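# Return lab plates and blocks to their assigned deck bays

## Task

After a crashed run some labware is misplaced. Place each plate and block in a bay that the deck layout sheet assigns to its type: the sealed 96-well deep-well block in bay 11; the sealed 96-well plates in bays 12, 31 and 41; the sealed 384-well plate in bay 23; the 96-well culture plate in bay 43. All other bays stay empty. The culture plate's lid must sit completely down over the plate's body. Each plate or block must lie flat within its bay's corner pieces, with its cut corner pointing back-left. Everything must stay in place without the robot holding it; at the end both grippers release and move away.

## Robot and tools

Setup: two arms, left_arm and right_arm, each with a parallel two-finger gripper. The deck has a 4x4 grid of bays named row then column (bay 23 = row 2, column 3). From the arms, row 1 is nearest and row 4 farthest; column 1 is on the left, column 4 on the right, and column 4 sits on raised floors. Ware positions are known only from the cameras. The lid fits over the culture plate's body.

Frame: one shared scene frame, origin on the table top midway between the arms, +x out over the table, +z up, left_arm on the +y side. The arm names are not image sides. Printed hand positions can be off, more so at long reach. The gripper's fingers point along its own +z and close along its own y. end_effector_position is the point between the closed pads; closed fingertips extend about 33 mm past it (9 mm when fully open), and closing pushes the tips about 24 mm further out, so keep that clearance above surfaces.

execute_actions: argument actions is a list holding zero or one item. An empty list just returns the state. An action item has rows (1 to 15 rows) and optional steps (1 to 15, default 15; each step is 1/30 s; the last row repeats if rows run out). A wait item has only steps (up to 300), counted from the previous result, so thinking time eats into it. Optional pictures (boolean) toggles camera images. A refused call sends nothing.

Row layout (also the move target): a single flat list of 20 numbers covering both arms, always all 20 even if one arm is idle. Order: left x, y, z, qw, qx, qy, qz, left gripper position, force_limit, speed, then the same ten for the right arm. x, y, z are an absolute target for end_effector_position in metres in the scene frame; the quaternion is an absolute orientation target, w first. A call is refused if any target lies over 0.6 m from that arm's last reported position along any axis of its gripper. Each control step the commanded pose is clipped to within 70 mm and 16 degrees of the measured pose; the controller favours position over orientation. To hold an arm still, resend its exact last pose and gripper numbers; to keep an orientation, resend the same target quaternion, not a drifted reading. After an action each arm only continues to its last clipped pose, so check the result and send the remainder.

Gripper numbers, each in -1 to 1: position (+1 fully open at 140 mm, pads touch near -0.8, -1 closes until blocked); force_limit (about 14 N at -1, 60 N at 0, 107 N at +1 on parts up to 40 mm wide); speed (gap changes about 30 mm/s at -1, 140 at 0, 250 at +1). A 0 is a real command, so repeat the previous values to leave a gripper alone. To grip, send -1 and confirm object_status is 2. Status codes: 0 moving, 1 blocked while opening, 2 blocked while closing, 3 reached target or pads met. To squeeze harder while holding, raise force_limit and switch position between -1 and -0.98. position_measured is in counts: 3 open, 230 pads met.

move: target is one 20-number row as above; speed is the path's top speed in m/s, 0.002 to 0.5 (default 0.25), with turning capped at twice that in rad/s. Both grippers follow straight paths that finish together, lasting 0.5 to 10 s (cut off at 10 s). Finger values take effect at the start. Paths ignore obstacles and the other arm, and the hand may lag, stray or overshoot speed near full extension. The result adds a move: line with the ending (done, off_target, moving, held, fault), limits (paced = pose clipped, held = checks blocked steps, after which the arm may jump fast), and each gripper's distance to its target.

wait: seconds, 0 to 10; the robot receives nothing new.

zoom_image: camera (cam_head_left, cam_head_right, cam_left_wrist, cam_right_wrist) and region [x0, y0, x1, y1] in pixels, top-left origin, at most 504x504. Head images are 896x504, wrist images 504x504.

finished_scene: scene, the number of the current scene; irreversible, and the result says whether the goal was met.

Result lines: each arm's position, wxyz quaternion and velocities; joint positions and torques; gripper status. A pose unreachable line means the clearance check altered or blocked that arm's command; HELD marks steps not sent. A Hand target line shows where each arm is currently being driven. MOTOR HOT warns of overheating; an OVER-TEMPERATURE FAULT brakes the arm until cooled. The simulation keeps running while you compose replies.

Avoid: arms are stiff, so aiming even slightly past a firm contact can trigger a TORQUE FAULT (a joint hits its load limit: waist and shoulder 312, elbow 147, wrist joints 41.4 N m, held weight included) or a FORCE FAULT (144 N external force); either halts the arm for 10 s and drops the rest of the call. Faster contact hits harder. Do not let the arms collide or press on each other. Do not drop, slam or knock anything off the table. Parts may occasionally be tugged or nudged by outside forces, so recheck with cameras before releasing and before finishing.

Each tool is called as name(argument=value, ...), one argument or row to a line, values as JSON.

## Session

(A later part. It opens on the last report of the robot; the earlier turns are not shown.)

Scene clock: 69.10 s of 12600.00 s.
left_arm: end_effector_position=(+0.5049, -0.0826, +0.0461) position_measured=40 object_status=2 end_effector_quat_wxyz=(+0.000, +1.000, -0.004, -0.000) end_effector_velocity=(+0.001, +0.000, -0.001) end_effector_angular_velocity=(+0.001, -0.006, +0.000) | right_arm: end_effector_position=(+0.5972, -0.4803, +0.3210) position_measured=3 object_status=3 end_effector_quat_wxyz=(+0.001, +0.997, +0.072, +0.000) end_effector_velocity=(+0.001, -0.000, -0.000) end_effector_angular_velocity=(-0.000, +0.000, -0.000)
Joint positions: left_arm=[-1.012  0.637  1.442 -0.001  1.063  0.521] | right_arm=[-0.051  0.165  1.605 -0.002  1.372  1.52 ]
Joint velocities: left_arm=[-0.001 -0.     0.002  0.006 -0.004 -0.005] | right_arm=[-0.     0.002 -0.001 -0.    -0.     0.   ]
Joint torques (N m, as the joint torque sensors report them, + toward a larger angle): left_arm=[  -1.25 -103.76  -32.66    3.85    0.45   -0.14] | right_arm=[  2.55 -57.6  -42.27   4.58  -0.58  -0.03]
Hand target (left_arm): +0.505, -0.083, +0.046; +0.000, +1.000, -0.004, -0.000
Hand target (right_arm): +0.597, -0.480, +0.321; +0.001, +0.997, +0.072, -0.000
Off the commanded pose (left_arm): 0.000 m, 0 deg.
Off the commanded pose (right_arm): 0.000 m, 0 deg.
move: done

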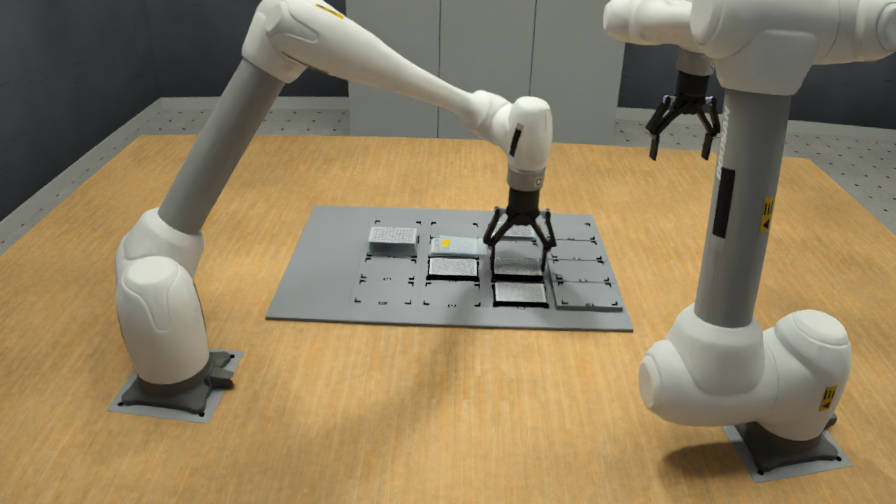

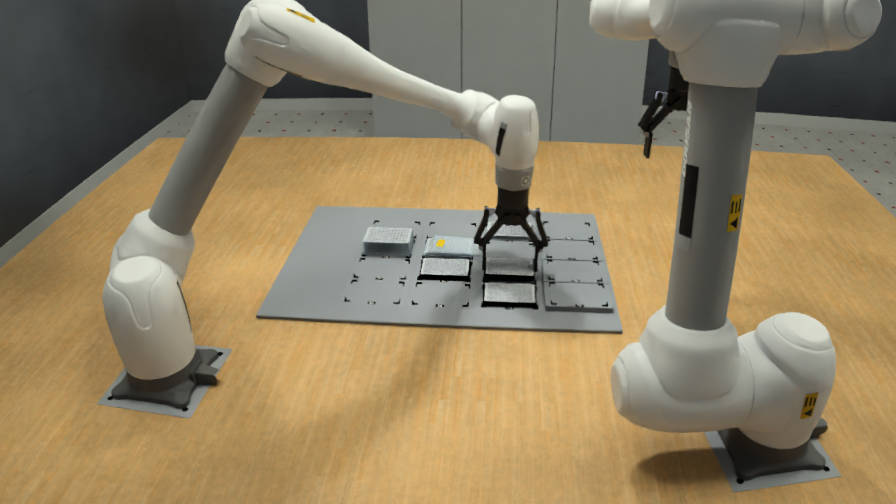

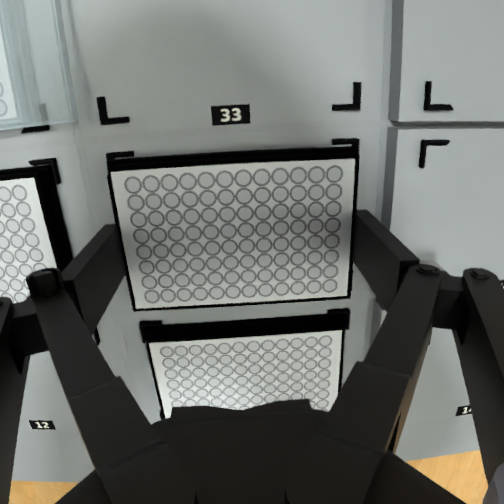

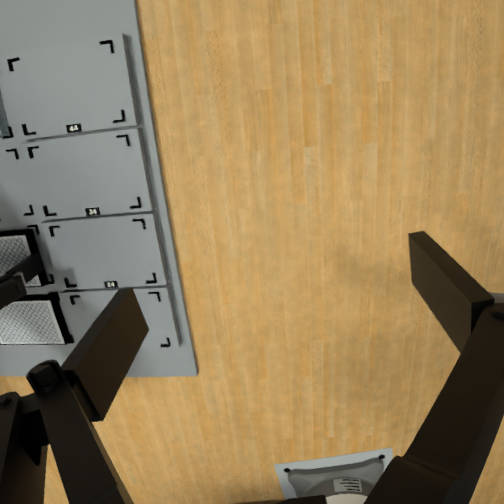

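move(
  target=[0.505,-0.0825,0.041,0,1,-0.003,0,0.55,-0.3,-1,0.5972,-0.4803,0.321,0.001,0.997,0.072,0,1,-0.6,-1],
  speed=0.015,
)

zoom_image(
  camera="cam_left_wrist",
  region=[80,130,400,340],
)

Scene clock: 73.37 s of 12600.00 s.
left_arm: end_effector_position=(+0.5050, -0.0825, +0.0410) position_measured=40 object_status=2 end_effector_quat_wxyz=(+0.000, +1.000, -0.003, -0.000) end_effector_velocity=(+0.000, +0.000, -0.001) end_effector_angular_velocity=(+0.001, -0.001, -0.001) | right_arm: end_effector_position=(+0.5972, -0.4803, +0.3210) position_measured=3 object_status=3 end_effector_quat_wxyz=(+0.001, +0.997, +0.072, +0.000) end_effector_velocity=(-0.001, -0.001, -0.001) end_effector_angular_velocity=(+0.000, +0.002, -0.001)
Joint positions: left_arm=[-1.013  0.641  1.445 -0.     1.055  0.519] | right_arm=[-0.051  0.165  1.605 -0.002  1.372  1.52 ]
Joint velocities: left_arm=[ 0.     0.001  0.     0.001 -0.     0.   ] | right_arm=[-0.001  0.     0.002  0.    -0.    -0.   ]
Joint torques (N m, as the joint torque sensors report them, + toward a larger angle): left_arm=[  -0.92 -103.27  -32.73    3.9     0.43   -0.22] | right_arm=[  2.98 -55.91 -41.58   4.15  -0.41  -0.7 ]
Hand target (left_arm): +0.505, -0.083, +0.041; +0.000, +1.000, -0.003, -0.000
Hand target (right_arm): +0.597, -0.480, +0.321; +0.001, +0.997, +0.072, -0.000
Off the commanded pose (left_arm): 0.000 m, 0 deg.
Off the commanded pose (right_arm): 0.000 m, 0 deg.
After step 90, 0.57 s passed at rest.
move: done

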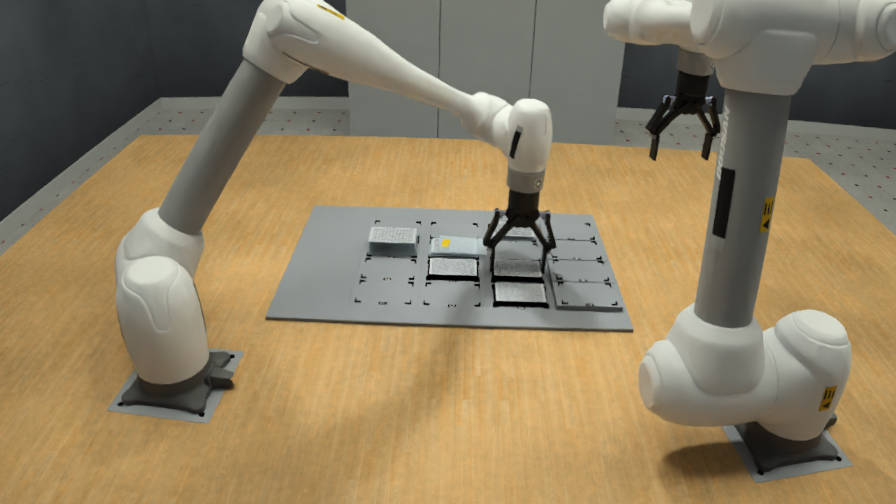

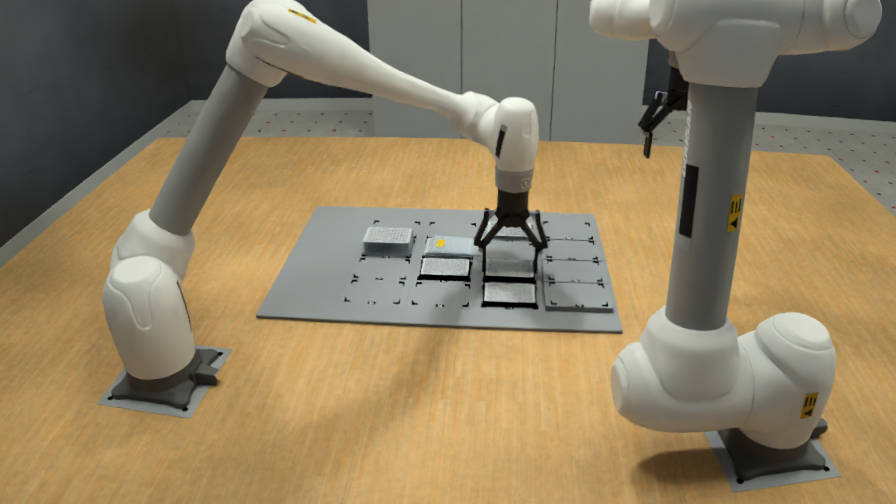

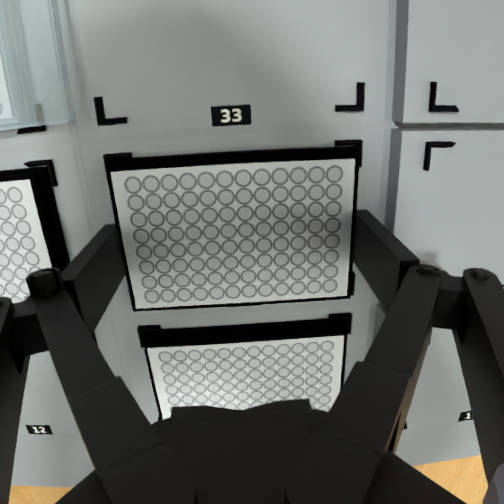

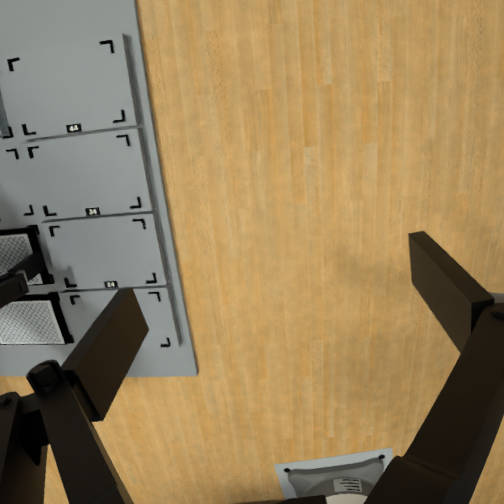

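Region (80, 130, 400, 340) of cam_left_wrist's 504x504 image, scaled by 1.575, with more detail than that image has; it fills the top 331 rows of this view, and the rest is white.

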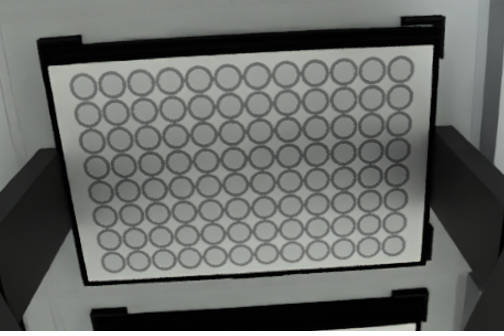

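Slightly more CCW yaw.

move(
  target=[0.5047,-0.0828,0.037,0,1,0,0,0.55,-0.3,-1,0.5972,-0.4803,0.321,0.001,0.997,0.072,0,1,-0.6,-1],
  speed=0.008,
)

move(
  target=[0.5047,-0.0828,0.037,0,1,0,0,0.92,-0.3,-1,0.5972,-0.4803,0.321,0.001,0.997,0.072,0,1,-0.6,-1],
)

move(
  target=[0.5047,-0.0828,0.09,0,1,0,0,0.92,-0.3,-1,0.5972,-0.4803,0.321,0.001,0.997,0.072,0,1,-0.6,-1],
  speed=0.1,
)

zoom_image(
  camera="cam_left_wrist",
  region=[80,100,400,340],
)

move(
  target=[0.612,0.056,0.075,0,1,-0.015,0,1,-0.3,0,0.5972,-0.4803,0.321,0.001,0.997,0.072,0,1,-0.6,-1],
)

zoom_image(
  camera="cam_head_left",
  region=[350,200,570,320],
)

Scene clock: 85.57 s of 12600.00 s.
left_arm: end_effector_position=(+0.5048, -0.0828, +0.0372) position_measured=40 object_status=2 end_effector_quat_wxyz=(+0.000, +1.000, -0.000, +0.000) end_effector_velocity=(-0.001, +0.000, -0.002) end_effector_angular_velocity=(+0.002, +0.002, +0.002) | right_arm: end_effector_position=(+0.5972, -0.4803, +0.3210) position_measured=3 object_status=3 end_effector_quat_wxyz=(+0.001, +0.997, +0.072, +0.000) end_effector_velocity=(+0.000, +0.000, -0.001) end_effector_angular_velocity=(+0.000, +0.001, +0.000)
Joint positions: left_arm=[-1.013  0.645  1.447  0.     1.049  0.512] | right_arm=[-0.051  0.165  1.605 -0.002  1.372  1.52 ]
Joint velocities: left_arm=[-0.     0.001  0.001 -0.001  0.001 -0.002] | right_arm=[ 0.     0.001  0.     0.    -0.    -0.   ]
Joint torques (N m, as the joint torque sensors report them, + toward a larger angle): left_arm=[ -6.3  -66.29 -17.82   2.16  -2.84  -0.64] | right_arm=[  1.12 -58.24 -41.     4.41  -0.02  -0.21]
Hand target (left_arm): +0.505, -0.083, +0.037; +0.000, +1.000, -0.000, -0.000
Hand target (right_arm): +0.597, -0.480, +0.321; +0.001, +0.997, +0.072, -0.000
Off the commanded pose (left_arm): 0.000 m, 0 deg.
Off the commanded pose (right_arm): 0.000 m, 0 deg.
After step 90, 8.47 s passed at rest.
move: done

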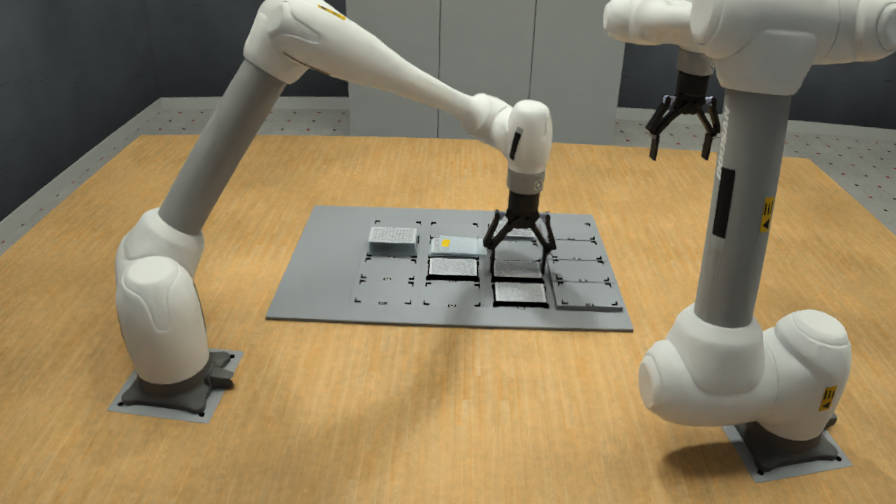

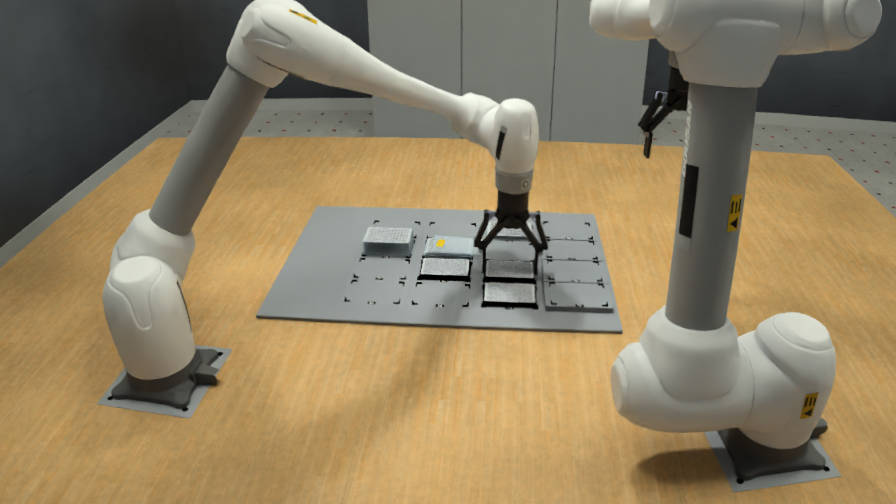

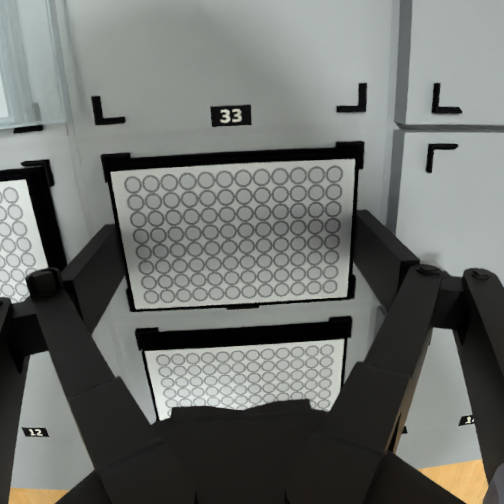

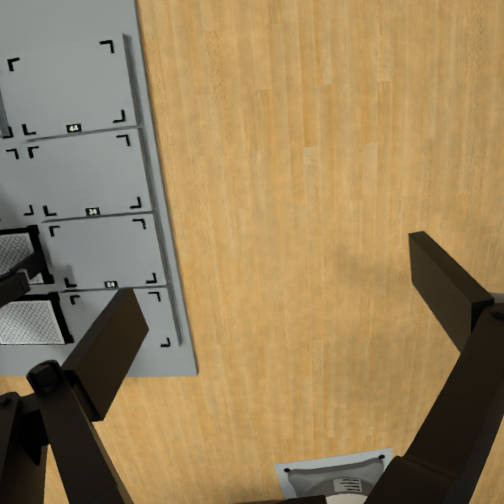

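Scene clock: 86.33 s of 12600.00 s.
left_arm: end_effector_position=(+0.5047, -0.0828, +0.0370) position_measured=13 object_status=0 end_effector_quat_wxyz=(-0.000, +1.000, -0.000, +0.000) end_effector_velocity=(-0.000, +0.000, -0.000) end_effector_angular_velocity=(+0.002, +0.000, -0.000) | right_arm: end_effector_position=(+0.5972, -0.4803, +0.3210) position_measured=3 object_status=3 end_effector_quat_wxyz=(+0.001, +0.997, +0.072, +0.000) end_effector_velocity=(-0.000, -0.000, -0.000) end_effector_angular_velocity=(+0.000, +0.001, -0.000)
Joint positions: left_arm=[-1.013  0.645  1.448  0.     1.049  0.512] | right_arm=[-0.051  0.165  1.605 -0.002  1.372  1.52 ]
Joint velocities: left_arm=[-0.     0.    -0.     0.001  0.002 -0.   ] | right_arm=[-0.    -0.     0.001  0.     0.    -0.   ]
Joint torques (N m, as the joint torque sensors report them, + toward a larger angle): left_arm=[  -0.93 -103.48  -33.01    3.98    0.42   -0.47] | right_arm=[  1.65 -58.44 -42.49   4.75  -0.08  -0.77]
Hand target (left_arm): +0.505, -0.083, +0.037; -0.000, +1.000, -0.000, -0.000
Hand target (right_arm): +0.597, -0.480, +0.321; +0.001, +0.997, +0.072, -0.000
Off the commanded pose (left_arm): 0.000 m, 0 deg.
Off the commanded pose (right_arm): 0.000 m, 0 deg.
move: done

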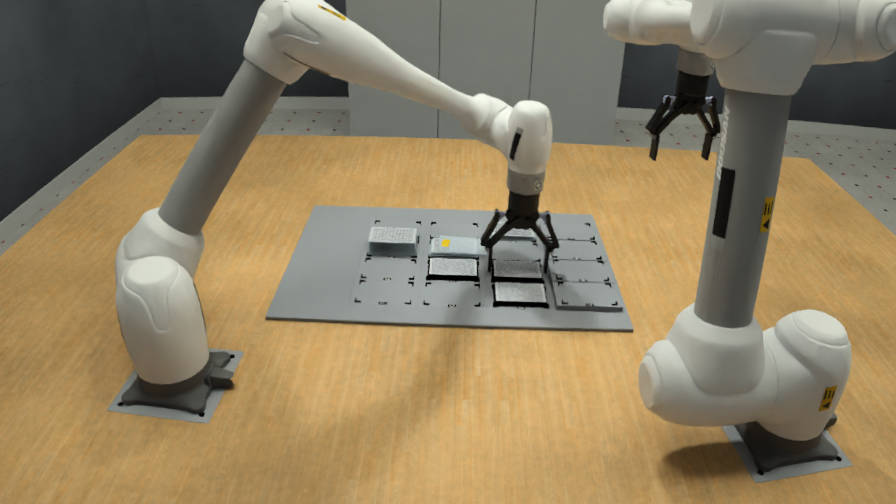

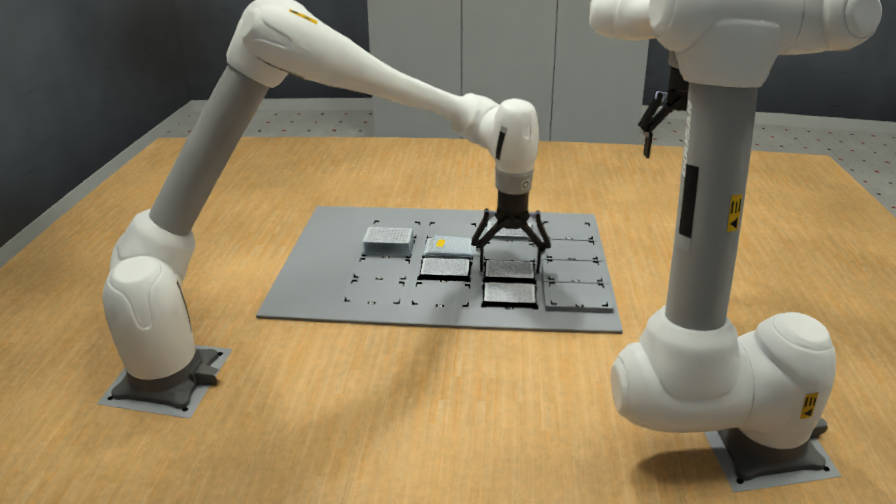

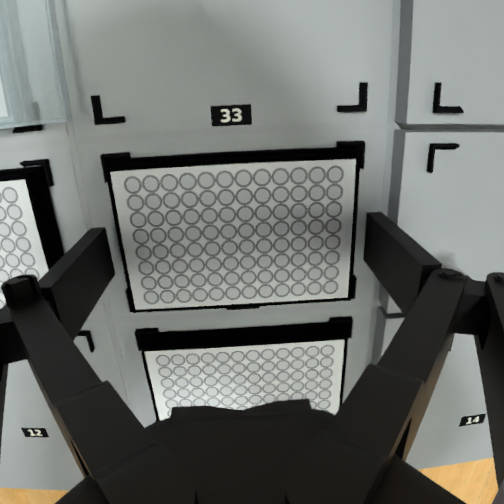

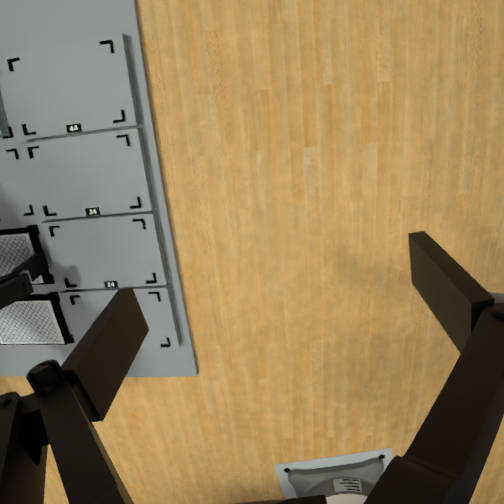

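Scene clock: 87.23 s of 12600.00 s.
left_arm: end_effector_position=(+0.5046, -0.0827, +0.0899) position_measured=13 object_status=3 end_effector_quat_wxyz=(-0.000, +1.000, +0.000, +0.000) end_effector_velocity=(-0.000, -0.000, +0.002) end_effector_angular_velocity=(-0.001, -0.001, -0.000) | right_arm: end_effector_position=(+0.5972, -0.4803, +0.3210) position_measured=3 object_status=3 end_effector_quat_wxyz=(+0.001, +0.997, +0.072, +0.000) end_effector_velocity=(+0.000, -0.001, +0.000) end_effector_angular_velocity=(-0.001, -0.000, -0.000)
Joint positions: left_arm=[-1.013  0.605  1.41   0.     1.127  0.512] | right_arm=[-0.051  0.165  1.605 -0.002  1.372  1.52 ]
Joint velocities: left_arm=[-0.    -0.001 -0.001  0.     0.    -0.   ] | right_arm=[-0.001 -0.     0.    -0.001 -0.    -0.   ]
Joint torques (N m, as the joint torque sensors report them, + toward a larger angle): left_arm=[  -2.1  -103.18  -33.65    4.08    0.42   -0.24] | right_arm=[  1.92 -55.67 -43.19   4.4   -0.46  -0.43]
Hand target (left_arm): +0.505, -0.083, +0.090; -0.000, +1.000, +0.000, +0.000
Hand target (right_arm): +0.597, -0.480, +0.321; +0.001, +0.997, +0.072, -0.000
Off the commanded pose (left_arm): 0.000 m, 0 deg.
Off the commanded pose (right_arm): 0.000 m, 0 deg.
move: done

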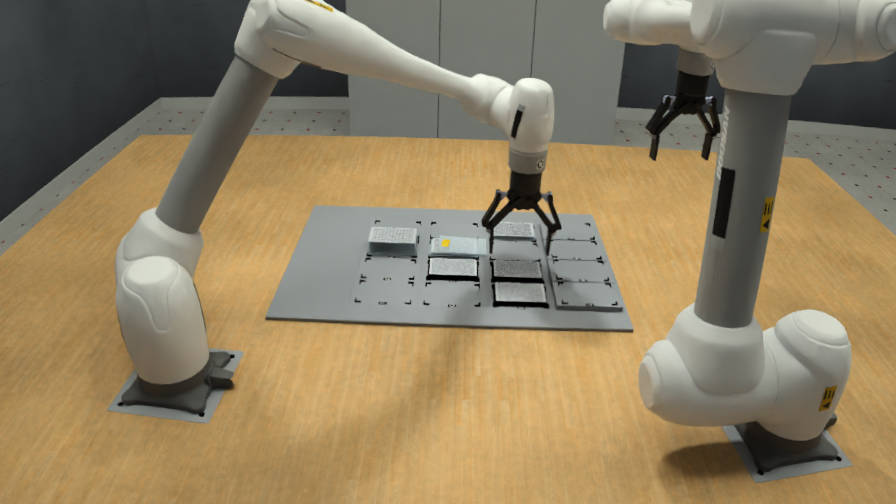

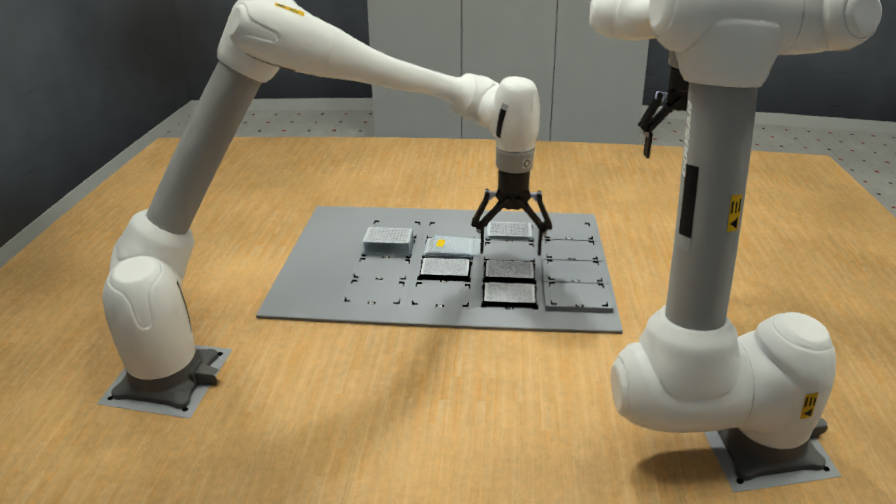

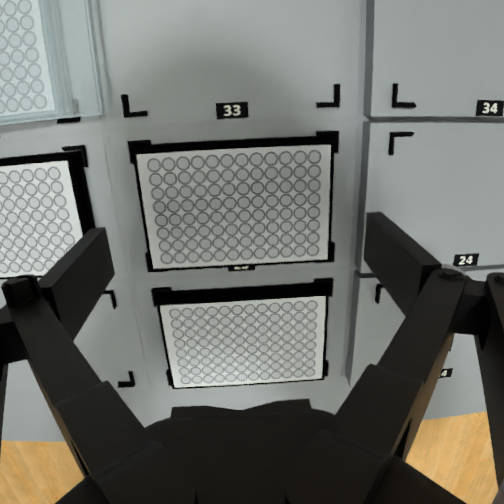

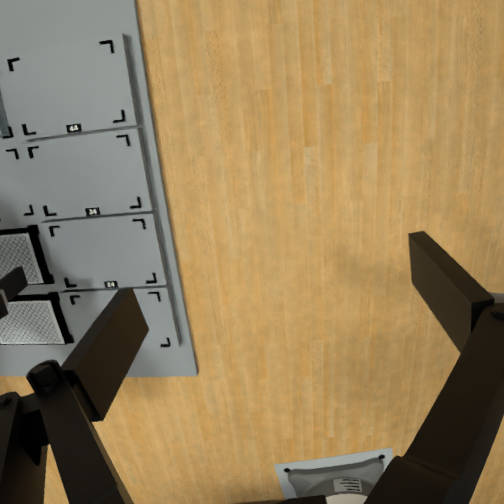

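Region (80, 100, 400, 340) of cam_left_wrist's 504x504 image, scaled by 1.575, with more detail than that image has; it fills the top 378 rows of this view, and the rest is white.

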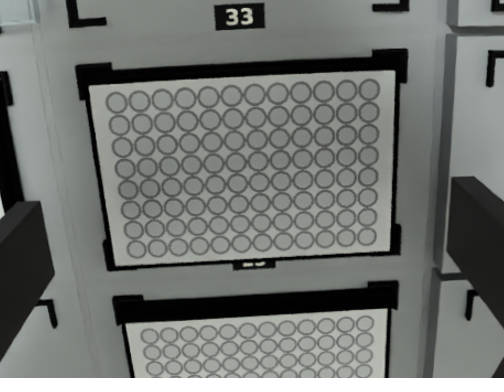

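Scene clock: 88.40 s of 12600.00 s.
left_arm: end_effector_position=(+0.6121, +0.0560, +0.0749) position_measured=3 object_status=3 end_effector_quat_wxyz=(-0.000, +1.000, -0.015, +0.000) end_effector_velocity=(+0.001, +0.001, -0.000) end_effector_angular_velocity=(+0.000, +0.001, +0.000) | right_arm: end_effector_position=(+0.5972, -0.4803, +0.3210) position_measured=3 object_status=3 end_effector_quat_wxyz=(+0.001, +0.997, +0.072, +0.000) end_effector_velocity=(-0.000, +0.000, -0.001) end_effector_angular_velocity=(-0.000, +0.001, +0.001)
Joint positions: left_arm=[-0.812  0.551  1.53   0.001  1.06   0.743] | right_arm=[-0.051  0.165  1.605 -0.002  1.372  1.52 ]
Joint velocities: left_arm=[ 0.002 -0.     0.    -0.     0.     0.002] | right_arm=[0.001 0.    0.001 0.    0.    0.   ]
Joint torques (N m, as the joint torque sensors report them, + toward a larger angle): left_arm=[ -3.88 -95.79 -32.88   3.83   0.36  -0.36] | right_arm=[  4.84 -55.67 -39.76   4.41  -0.19  -0.98]
Hand target (left_arm): +0.612, +0.056, +0.075; -0.000, +1.000, -0.015, +0.000
Hand target (right_arm): +0.597, -0.480, +0.321; +0.001, +0.997, +0.072, -0.000
Off the commanded pose (left_arm): 0.000 m, 0 deg.
Off the commanded pose (right_arm): 0.000 m, 0 deg.
move: done

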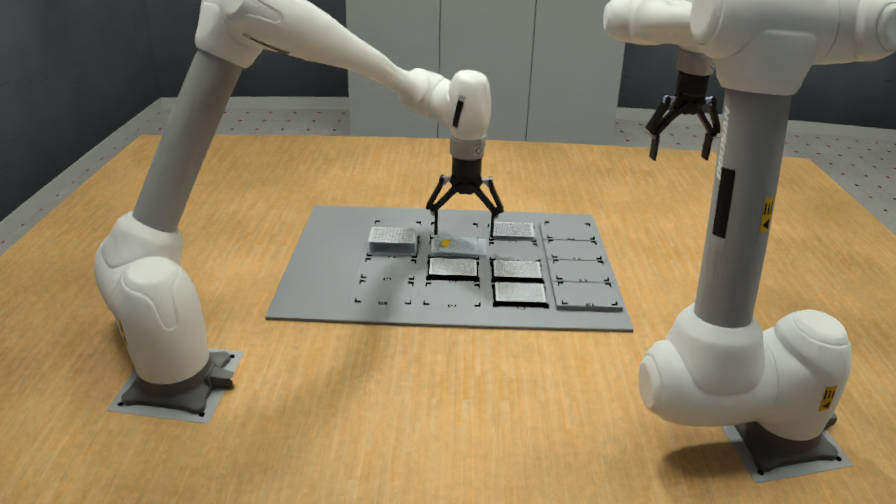

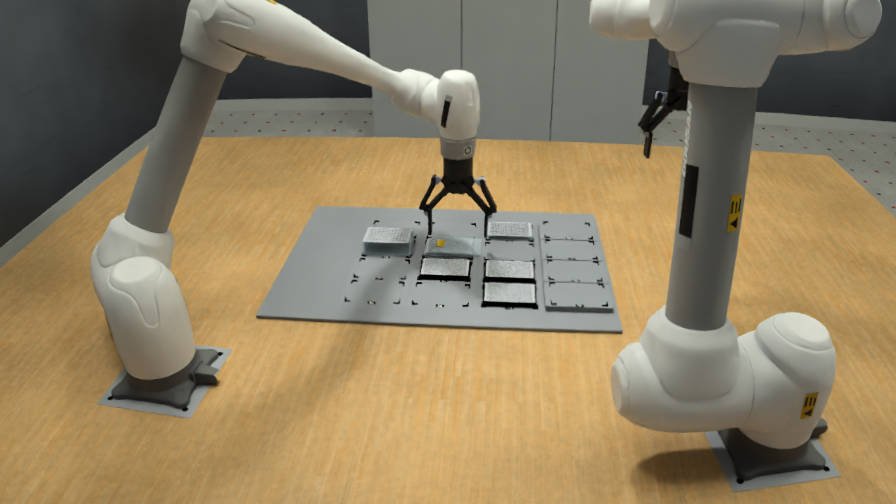

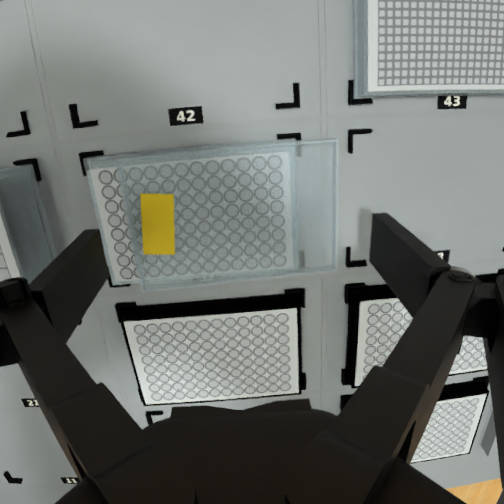

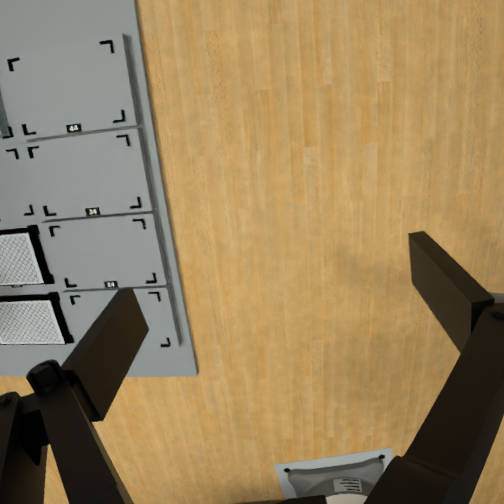

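Region (350, 200, 570, 320) of cam_head_left's 896x504 image, scaled by 2.291, with more detail than that image has; it fills the top 275 rows of this view, and the rest is white.

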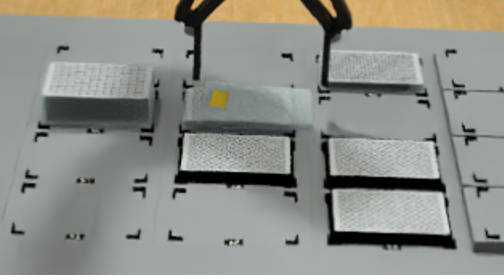

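move(
  target=[0.612,0.058,0.05,-0.05,0.9987,-0.006,0,1,-0.3,0,0.5972,-0.4803,0.321,0.001,0.997,0.072,0,1,-0.6,-1],
  speed=0.06,
)

move(
  target=[0.612,0.058,0.039,-0.05,0.9987,-0.006,0,1,-0.3,0,0.5972,-0.4803,0.321,0.001,0.997,0.072,0,1,-0.6,-1],
  speed=0.015,
)

zoom_image(
  camera="cam_head_left",
  region=[400,200,520,280],
)

Scene clock: 102.77 s of 12600.00 s.
left_arm: end_effector_position=(+0.6120, +0.0579, +0.0501) position_measured=3 object_status=3 end_effector_quat_wxyz=(-0.050, +0.999, -0.006, -0.000) end_effector_velocity=(+0.001, -0.000, -0.000) end_effector_angular_velocity=(+0.003, -0.001, +0.000) | right_arm: end_effector_position=(+0.5972, -0.4803, +0.3210) position_measured=3 object_status=3 end_effector_quat_wxyz=(+0.001, +0.997, +0.072, +0.000) end_effector_velocity=(-0.000, -0.000, -0.000) end_effector_angular_velocity=(-0.000, +0.000, -0.000)
Joint positions: left_arm=[-0.836  0.604  1.495  0.071  1.12   0.668] | right_arm=[-0.051  0.165  1.605 -0.002  1.372  1.52 ]
Joint velocities: left_arm=[-0.001  0.002 -0.002  0.004  0.002 -0.003] | right_arm=[-0.  0.  0. -0. -0.  0.]
Joint torques (N m, as the joint torque sensors report them, + toward a larger angle): left_arm=[ -2.56 -98.61 -32.     3.83   0.54  -0.51] | right_arm=[  3.27 -57.4  -41.84   4.27   0.28  -0.52]
Hand target (left_arm): +0.612, +0.058, +0.050; -0.050, +0.999, -0.006, -0.000
Hand target (right_arm): +0.597, -0.480, +0.321; +0.001, +0.997, +0.072, -0.000
Off the commanded pose (left_arm): 0.000 m, 0 deg.
Off the commanded pose (right_arm): 0.000 m, 0 deg.
After step 90, 10.23 s passed at rest.
move: done

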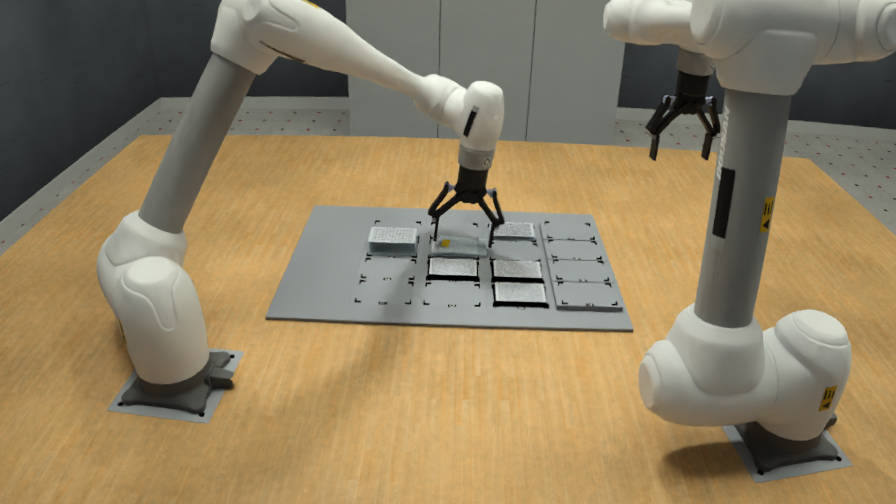

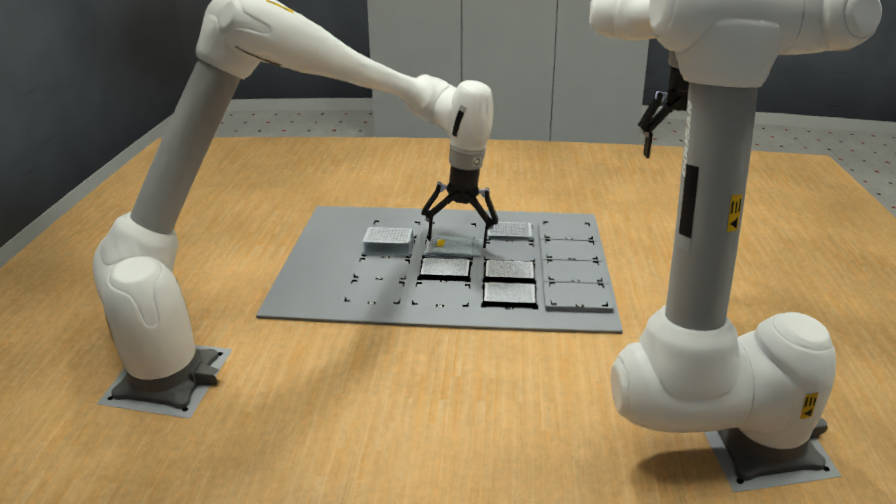

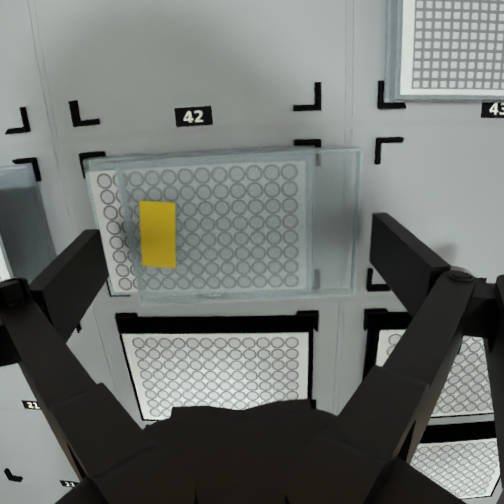

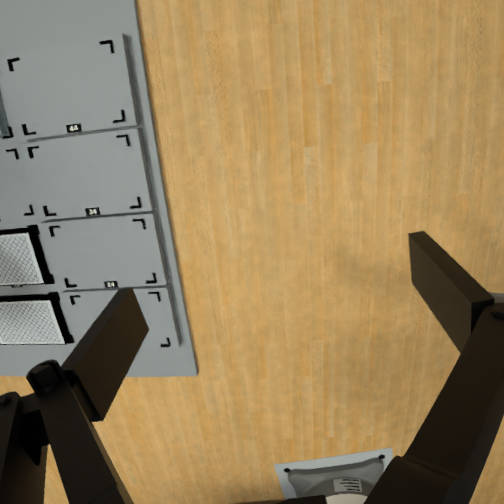

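Scene clock: 103.73 s of 12600.00 s.
left_arm: end_effector_position=(+0.6120, +0.0580, +0.0391) position_measured=3 object_status=3 end_effector_quat_wxyz=(-0.050, +0.999, -0.006, -0.000) end_effector_velocity=(+0.001, -0.000, -0.000) end_effector_angular_velocity=(-0.001, -0.000, +0.001) | right_arm: end_effector_position=(+0.5972, -0.4803, +0.3210) position_measured=3 object_status=3 end_effector_quat_wxyz=(+0.001, +0.997, +0.072, +0.000) end_effector_velocity=(+0.000, -0.000, +0.001) end_effector_angular_velocity=(-0.000, -0.001, -0.001)
Joint positions: left_arm=[-0.836  0.613  1.502  0.072  1.104  0.666] | right_arm=[-0.051  0.165  1.605 -0.002  1.372  1.52 ]
Joint velocities: left_arm=[ 0.001  0.    -0.    -0.001 -0.001 -0.   ] | right_arm=[-0.001 -0.    -0.001 -0.    -0.     0.   ]
Joint torques (N m, as the joint torque sensors report them, + toward a larger angle): left_arm=[  -1.76 -100.77  -32.83    4.05    0.69   -0.32] | right_arm=[  1.18 -55.02 -42.6    4.36  -0.62  -0.28]
Hand target (left_arm): +0.612, +0.058, +0.039; -0.050, +0.999, -0.006, -0.000
Hand target (right_arm): +0.597, -0.480, +0.321; +0.001, +0.997, +0.072, -0.000
Off the commanded pose (left_arm): 0.000 m, 0 deg.
Off the commanded pose (right_arm): 0.000 m, 0 deg.
move: done

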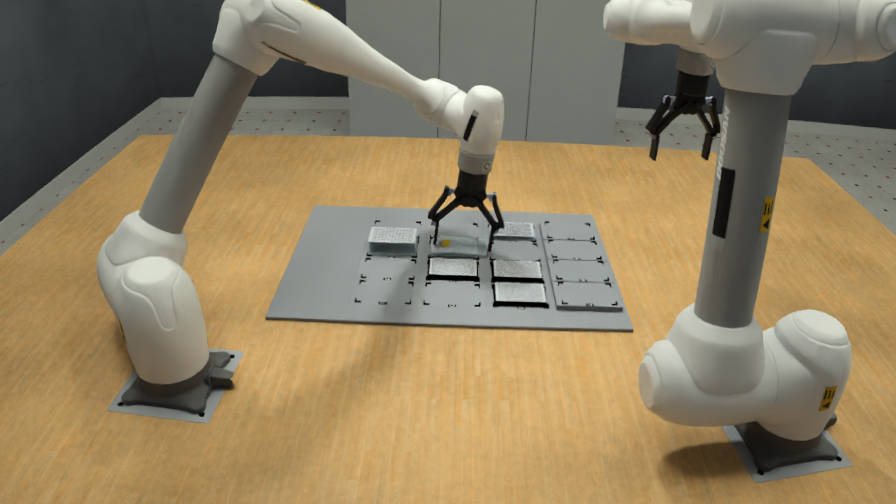

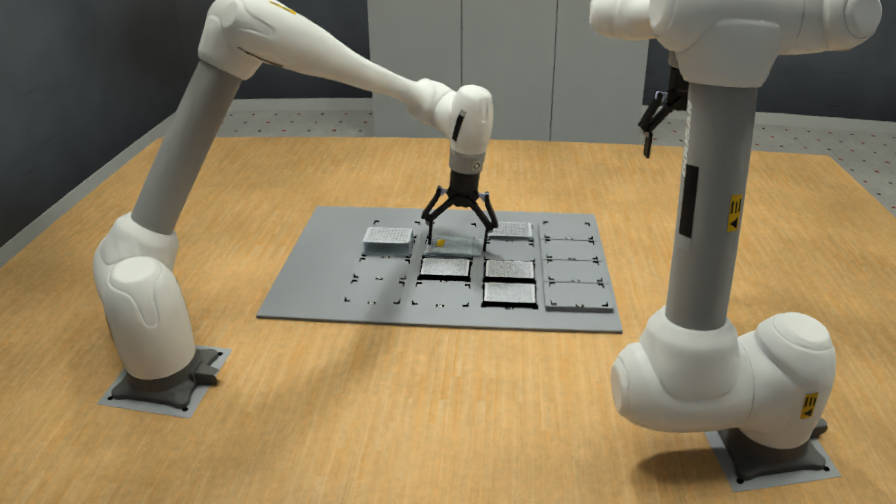

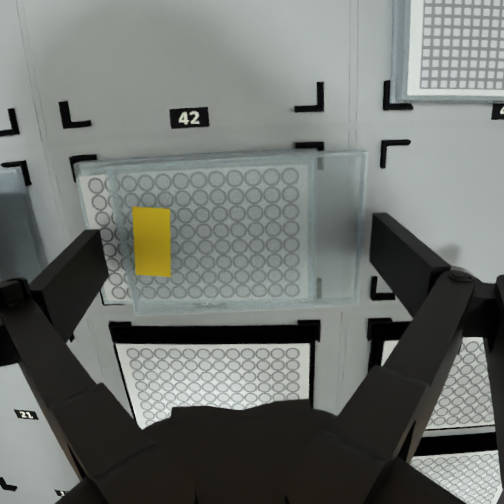

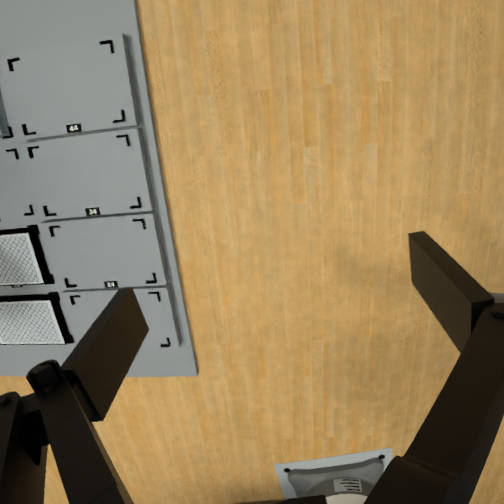

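Region (400, 200, 520, 280) of cam_head_left's 896x504 image, scaled by 4.200, with more detail than that image has.

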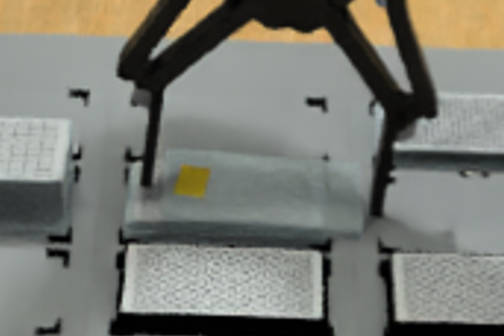

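move(
  target=[0.613,0.082,0.038,-0.05,0.9987,-0.006,0,1,-0.3,0,0.5972,-0.4803,0.321,0.001,0.997,0.072,0,1,-0.6,-1],
  speed=0.015,
)

zoom_image(
  camera="cam_left_wrist",
  region=[80,130,400,340],
)

Scene clock: 109.60 s of 12600.00 s.
left_arm: end_effector_position=(+0.6130, +0.0819, +0.0380) position_measured=3 object_status=3 end_effector_quat_wxyz=(-0.050, +0.999, -0.006, +0.000) end_effector_velocity=(-0.000, +0.001, -0.001) end_effector_angular_velocity=(+0.001, +0.000, -0.001) | right_arm: end_effector_position=(+0.5972, -0.4803, +0.3210) position_measured=3 object_status=3 end_effector_quat_wxyz=(+0.001, +0.997, +0.072, +0.000) end_effector_velocity=(+0.000, -0.000, -0.001) end_effector_angular_velocity=(-0.001, +0.001, +0.000)
Joint positions: left_arm=[-0.817  0.591  1.543  0.074  1.084  0.683] | right_arm=[-0.051  0.165  1.605 -0.002  1.372  1.52 ]
Joint velocities: left_arm=[ 0.    -0.     0.002  0.    -0.001  0.001] | right_arm=[ 0.     0.001  0.    -0.001 -0.     0.   ]
Joint torques (N m, as the joint torque sensors report them, + toward a larger angle): left_arm=[ -0.33 -97.58 -30.84   4.06   0.71  -0.43] | right_arm=[  2.73 -57.7  -42.54   4.51   0.06  -0.47]
Hand target (left_arm): +0.613, +0.082, +0.038; -0.050, +0.999, -0.006, +0.000
Hand target (right_arm): +0.597, -0.480, +0.321; +0.001, +0.997, +0.072, -0.000
Off the commanded pose (left_arm): 0.000 m, 0 deg.
Off the commanded pose (right_arm): 0.000 m, 0 deg.
After step 90, 1.03 s passed at rest.
move: done

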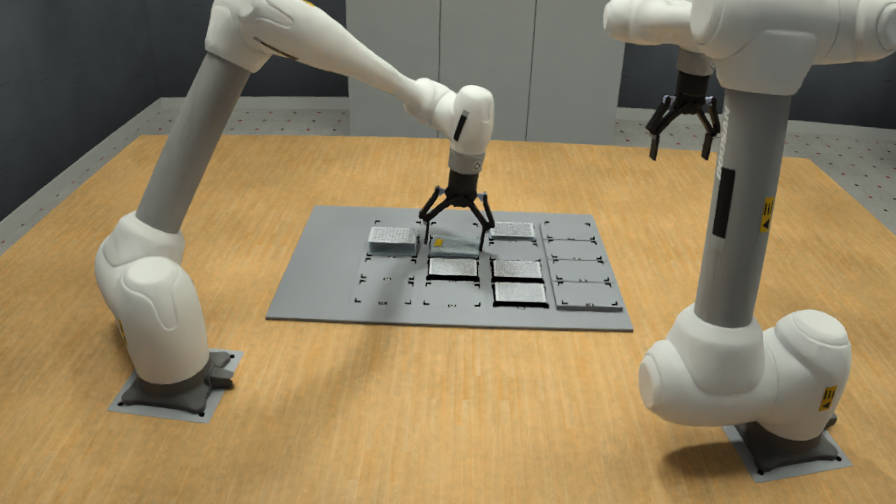

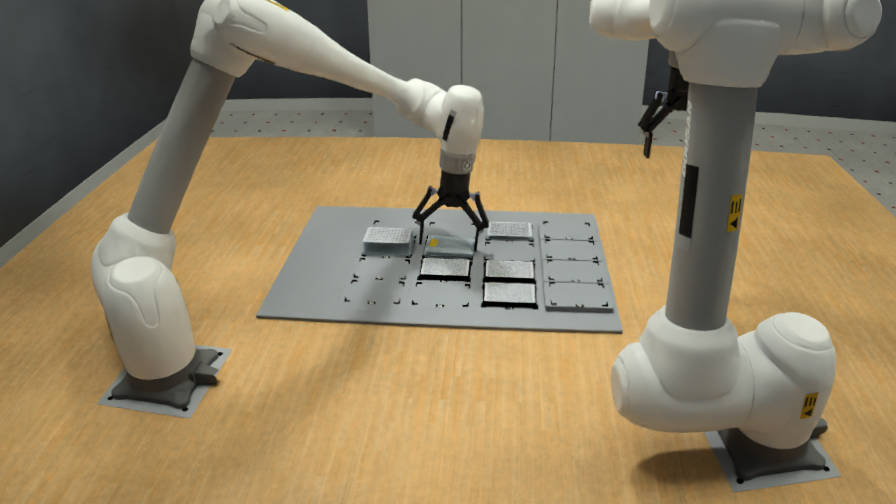

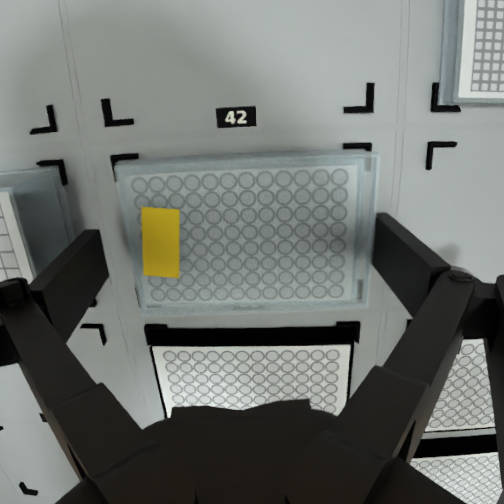

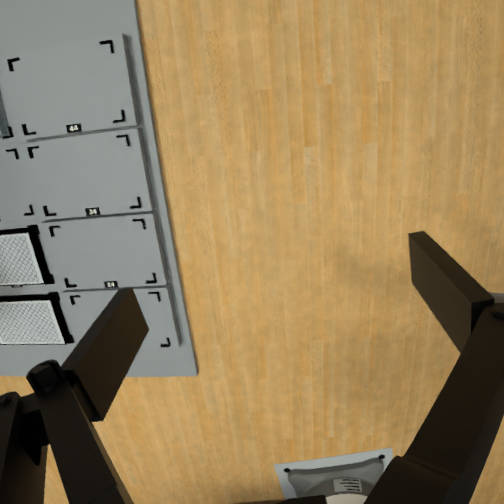

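Region (80, 130, 400, 340) of cam_left_wrist's 504x504 image, scaled by 1.575, with more detail than that image has; it fills the top 331 rows of this view, and the rest is white.

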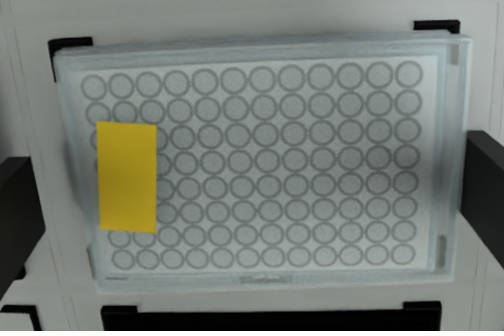

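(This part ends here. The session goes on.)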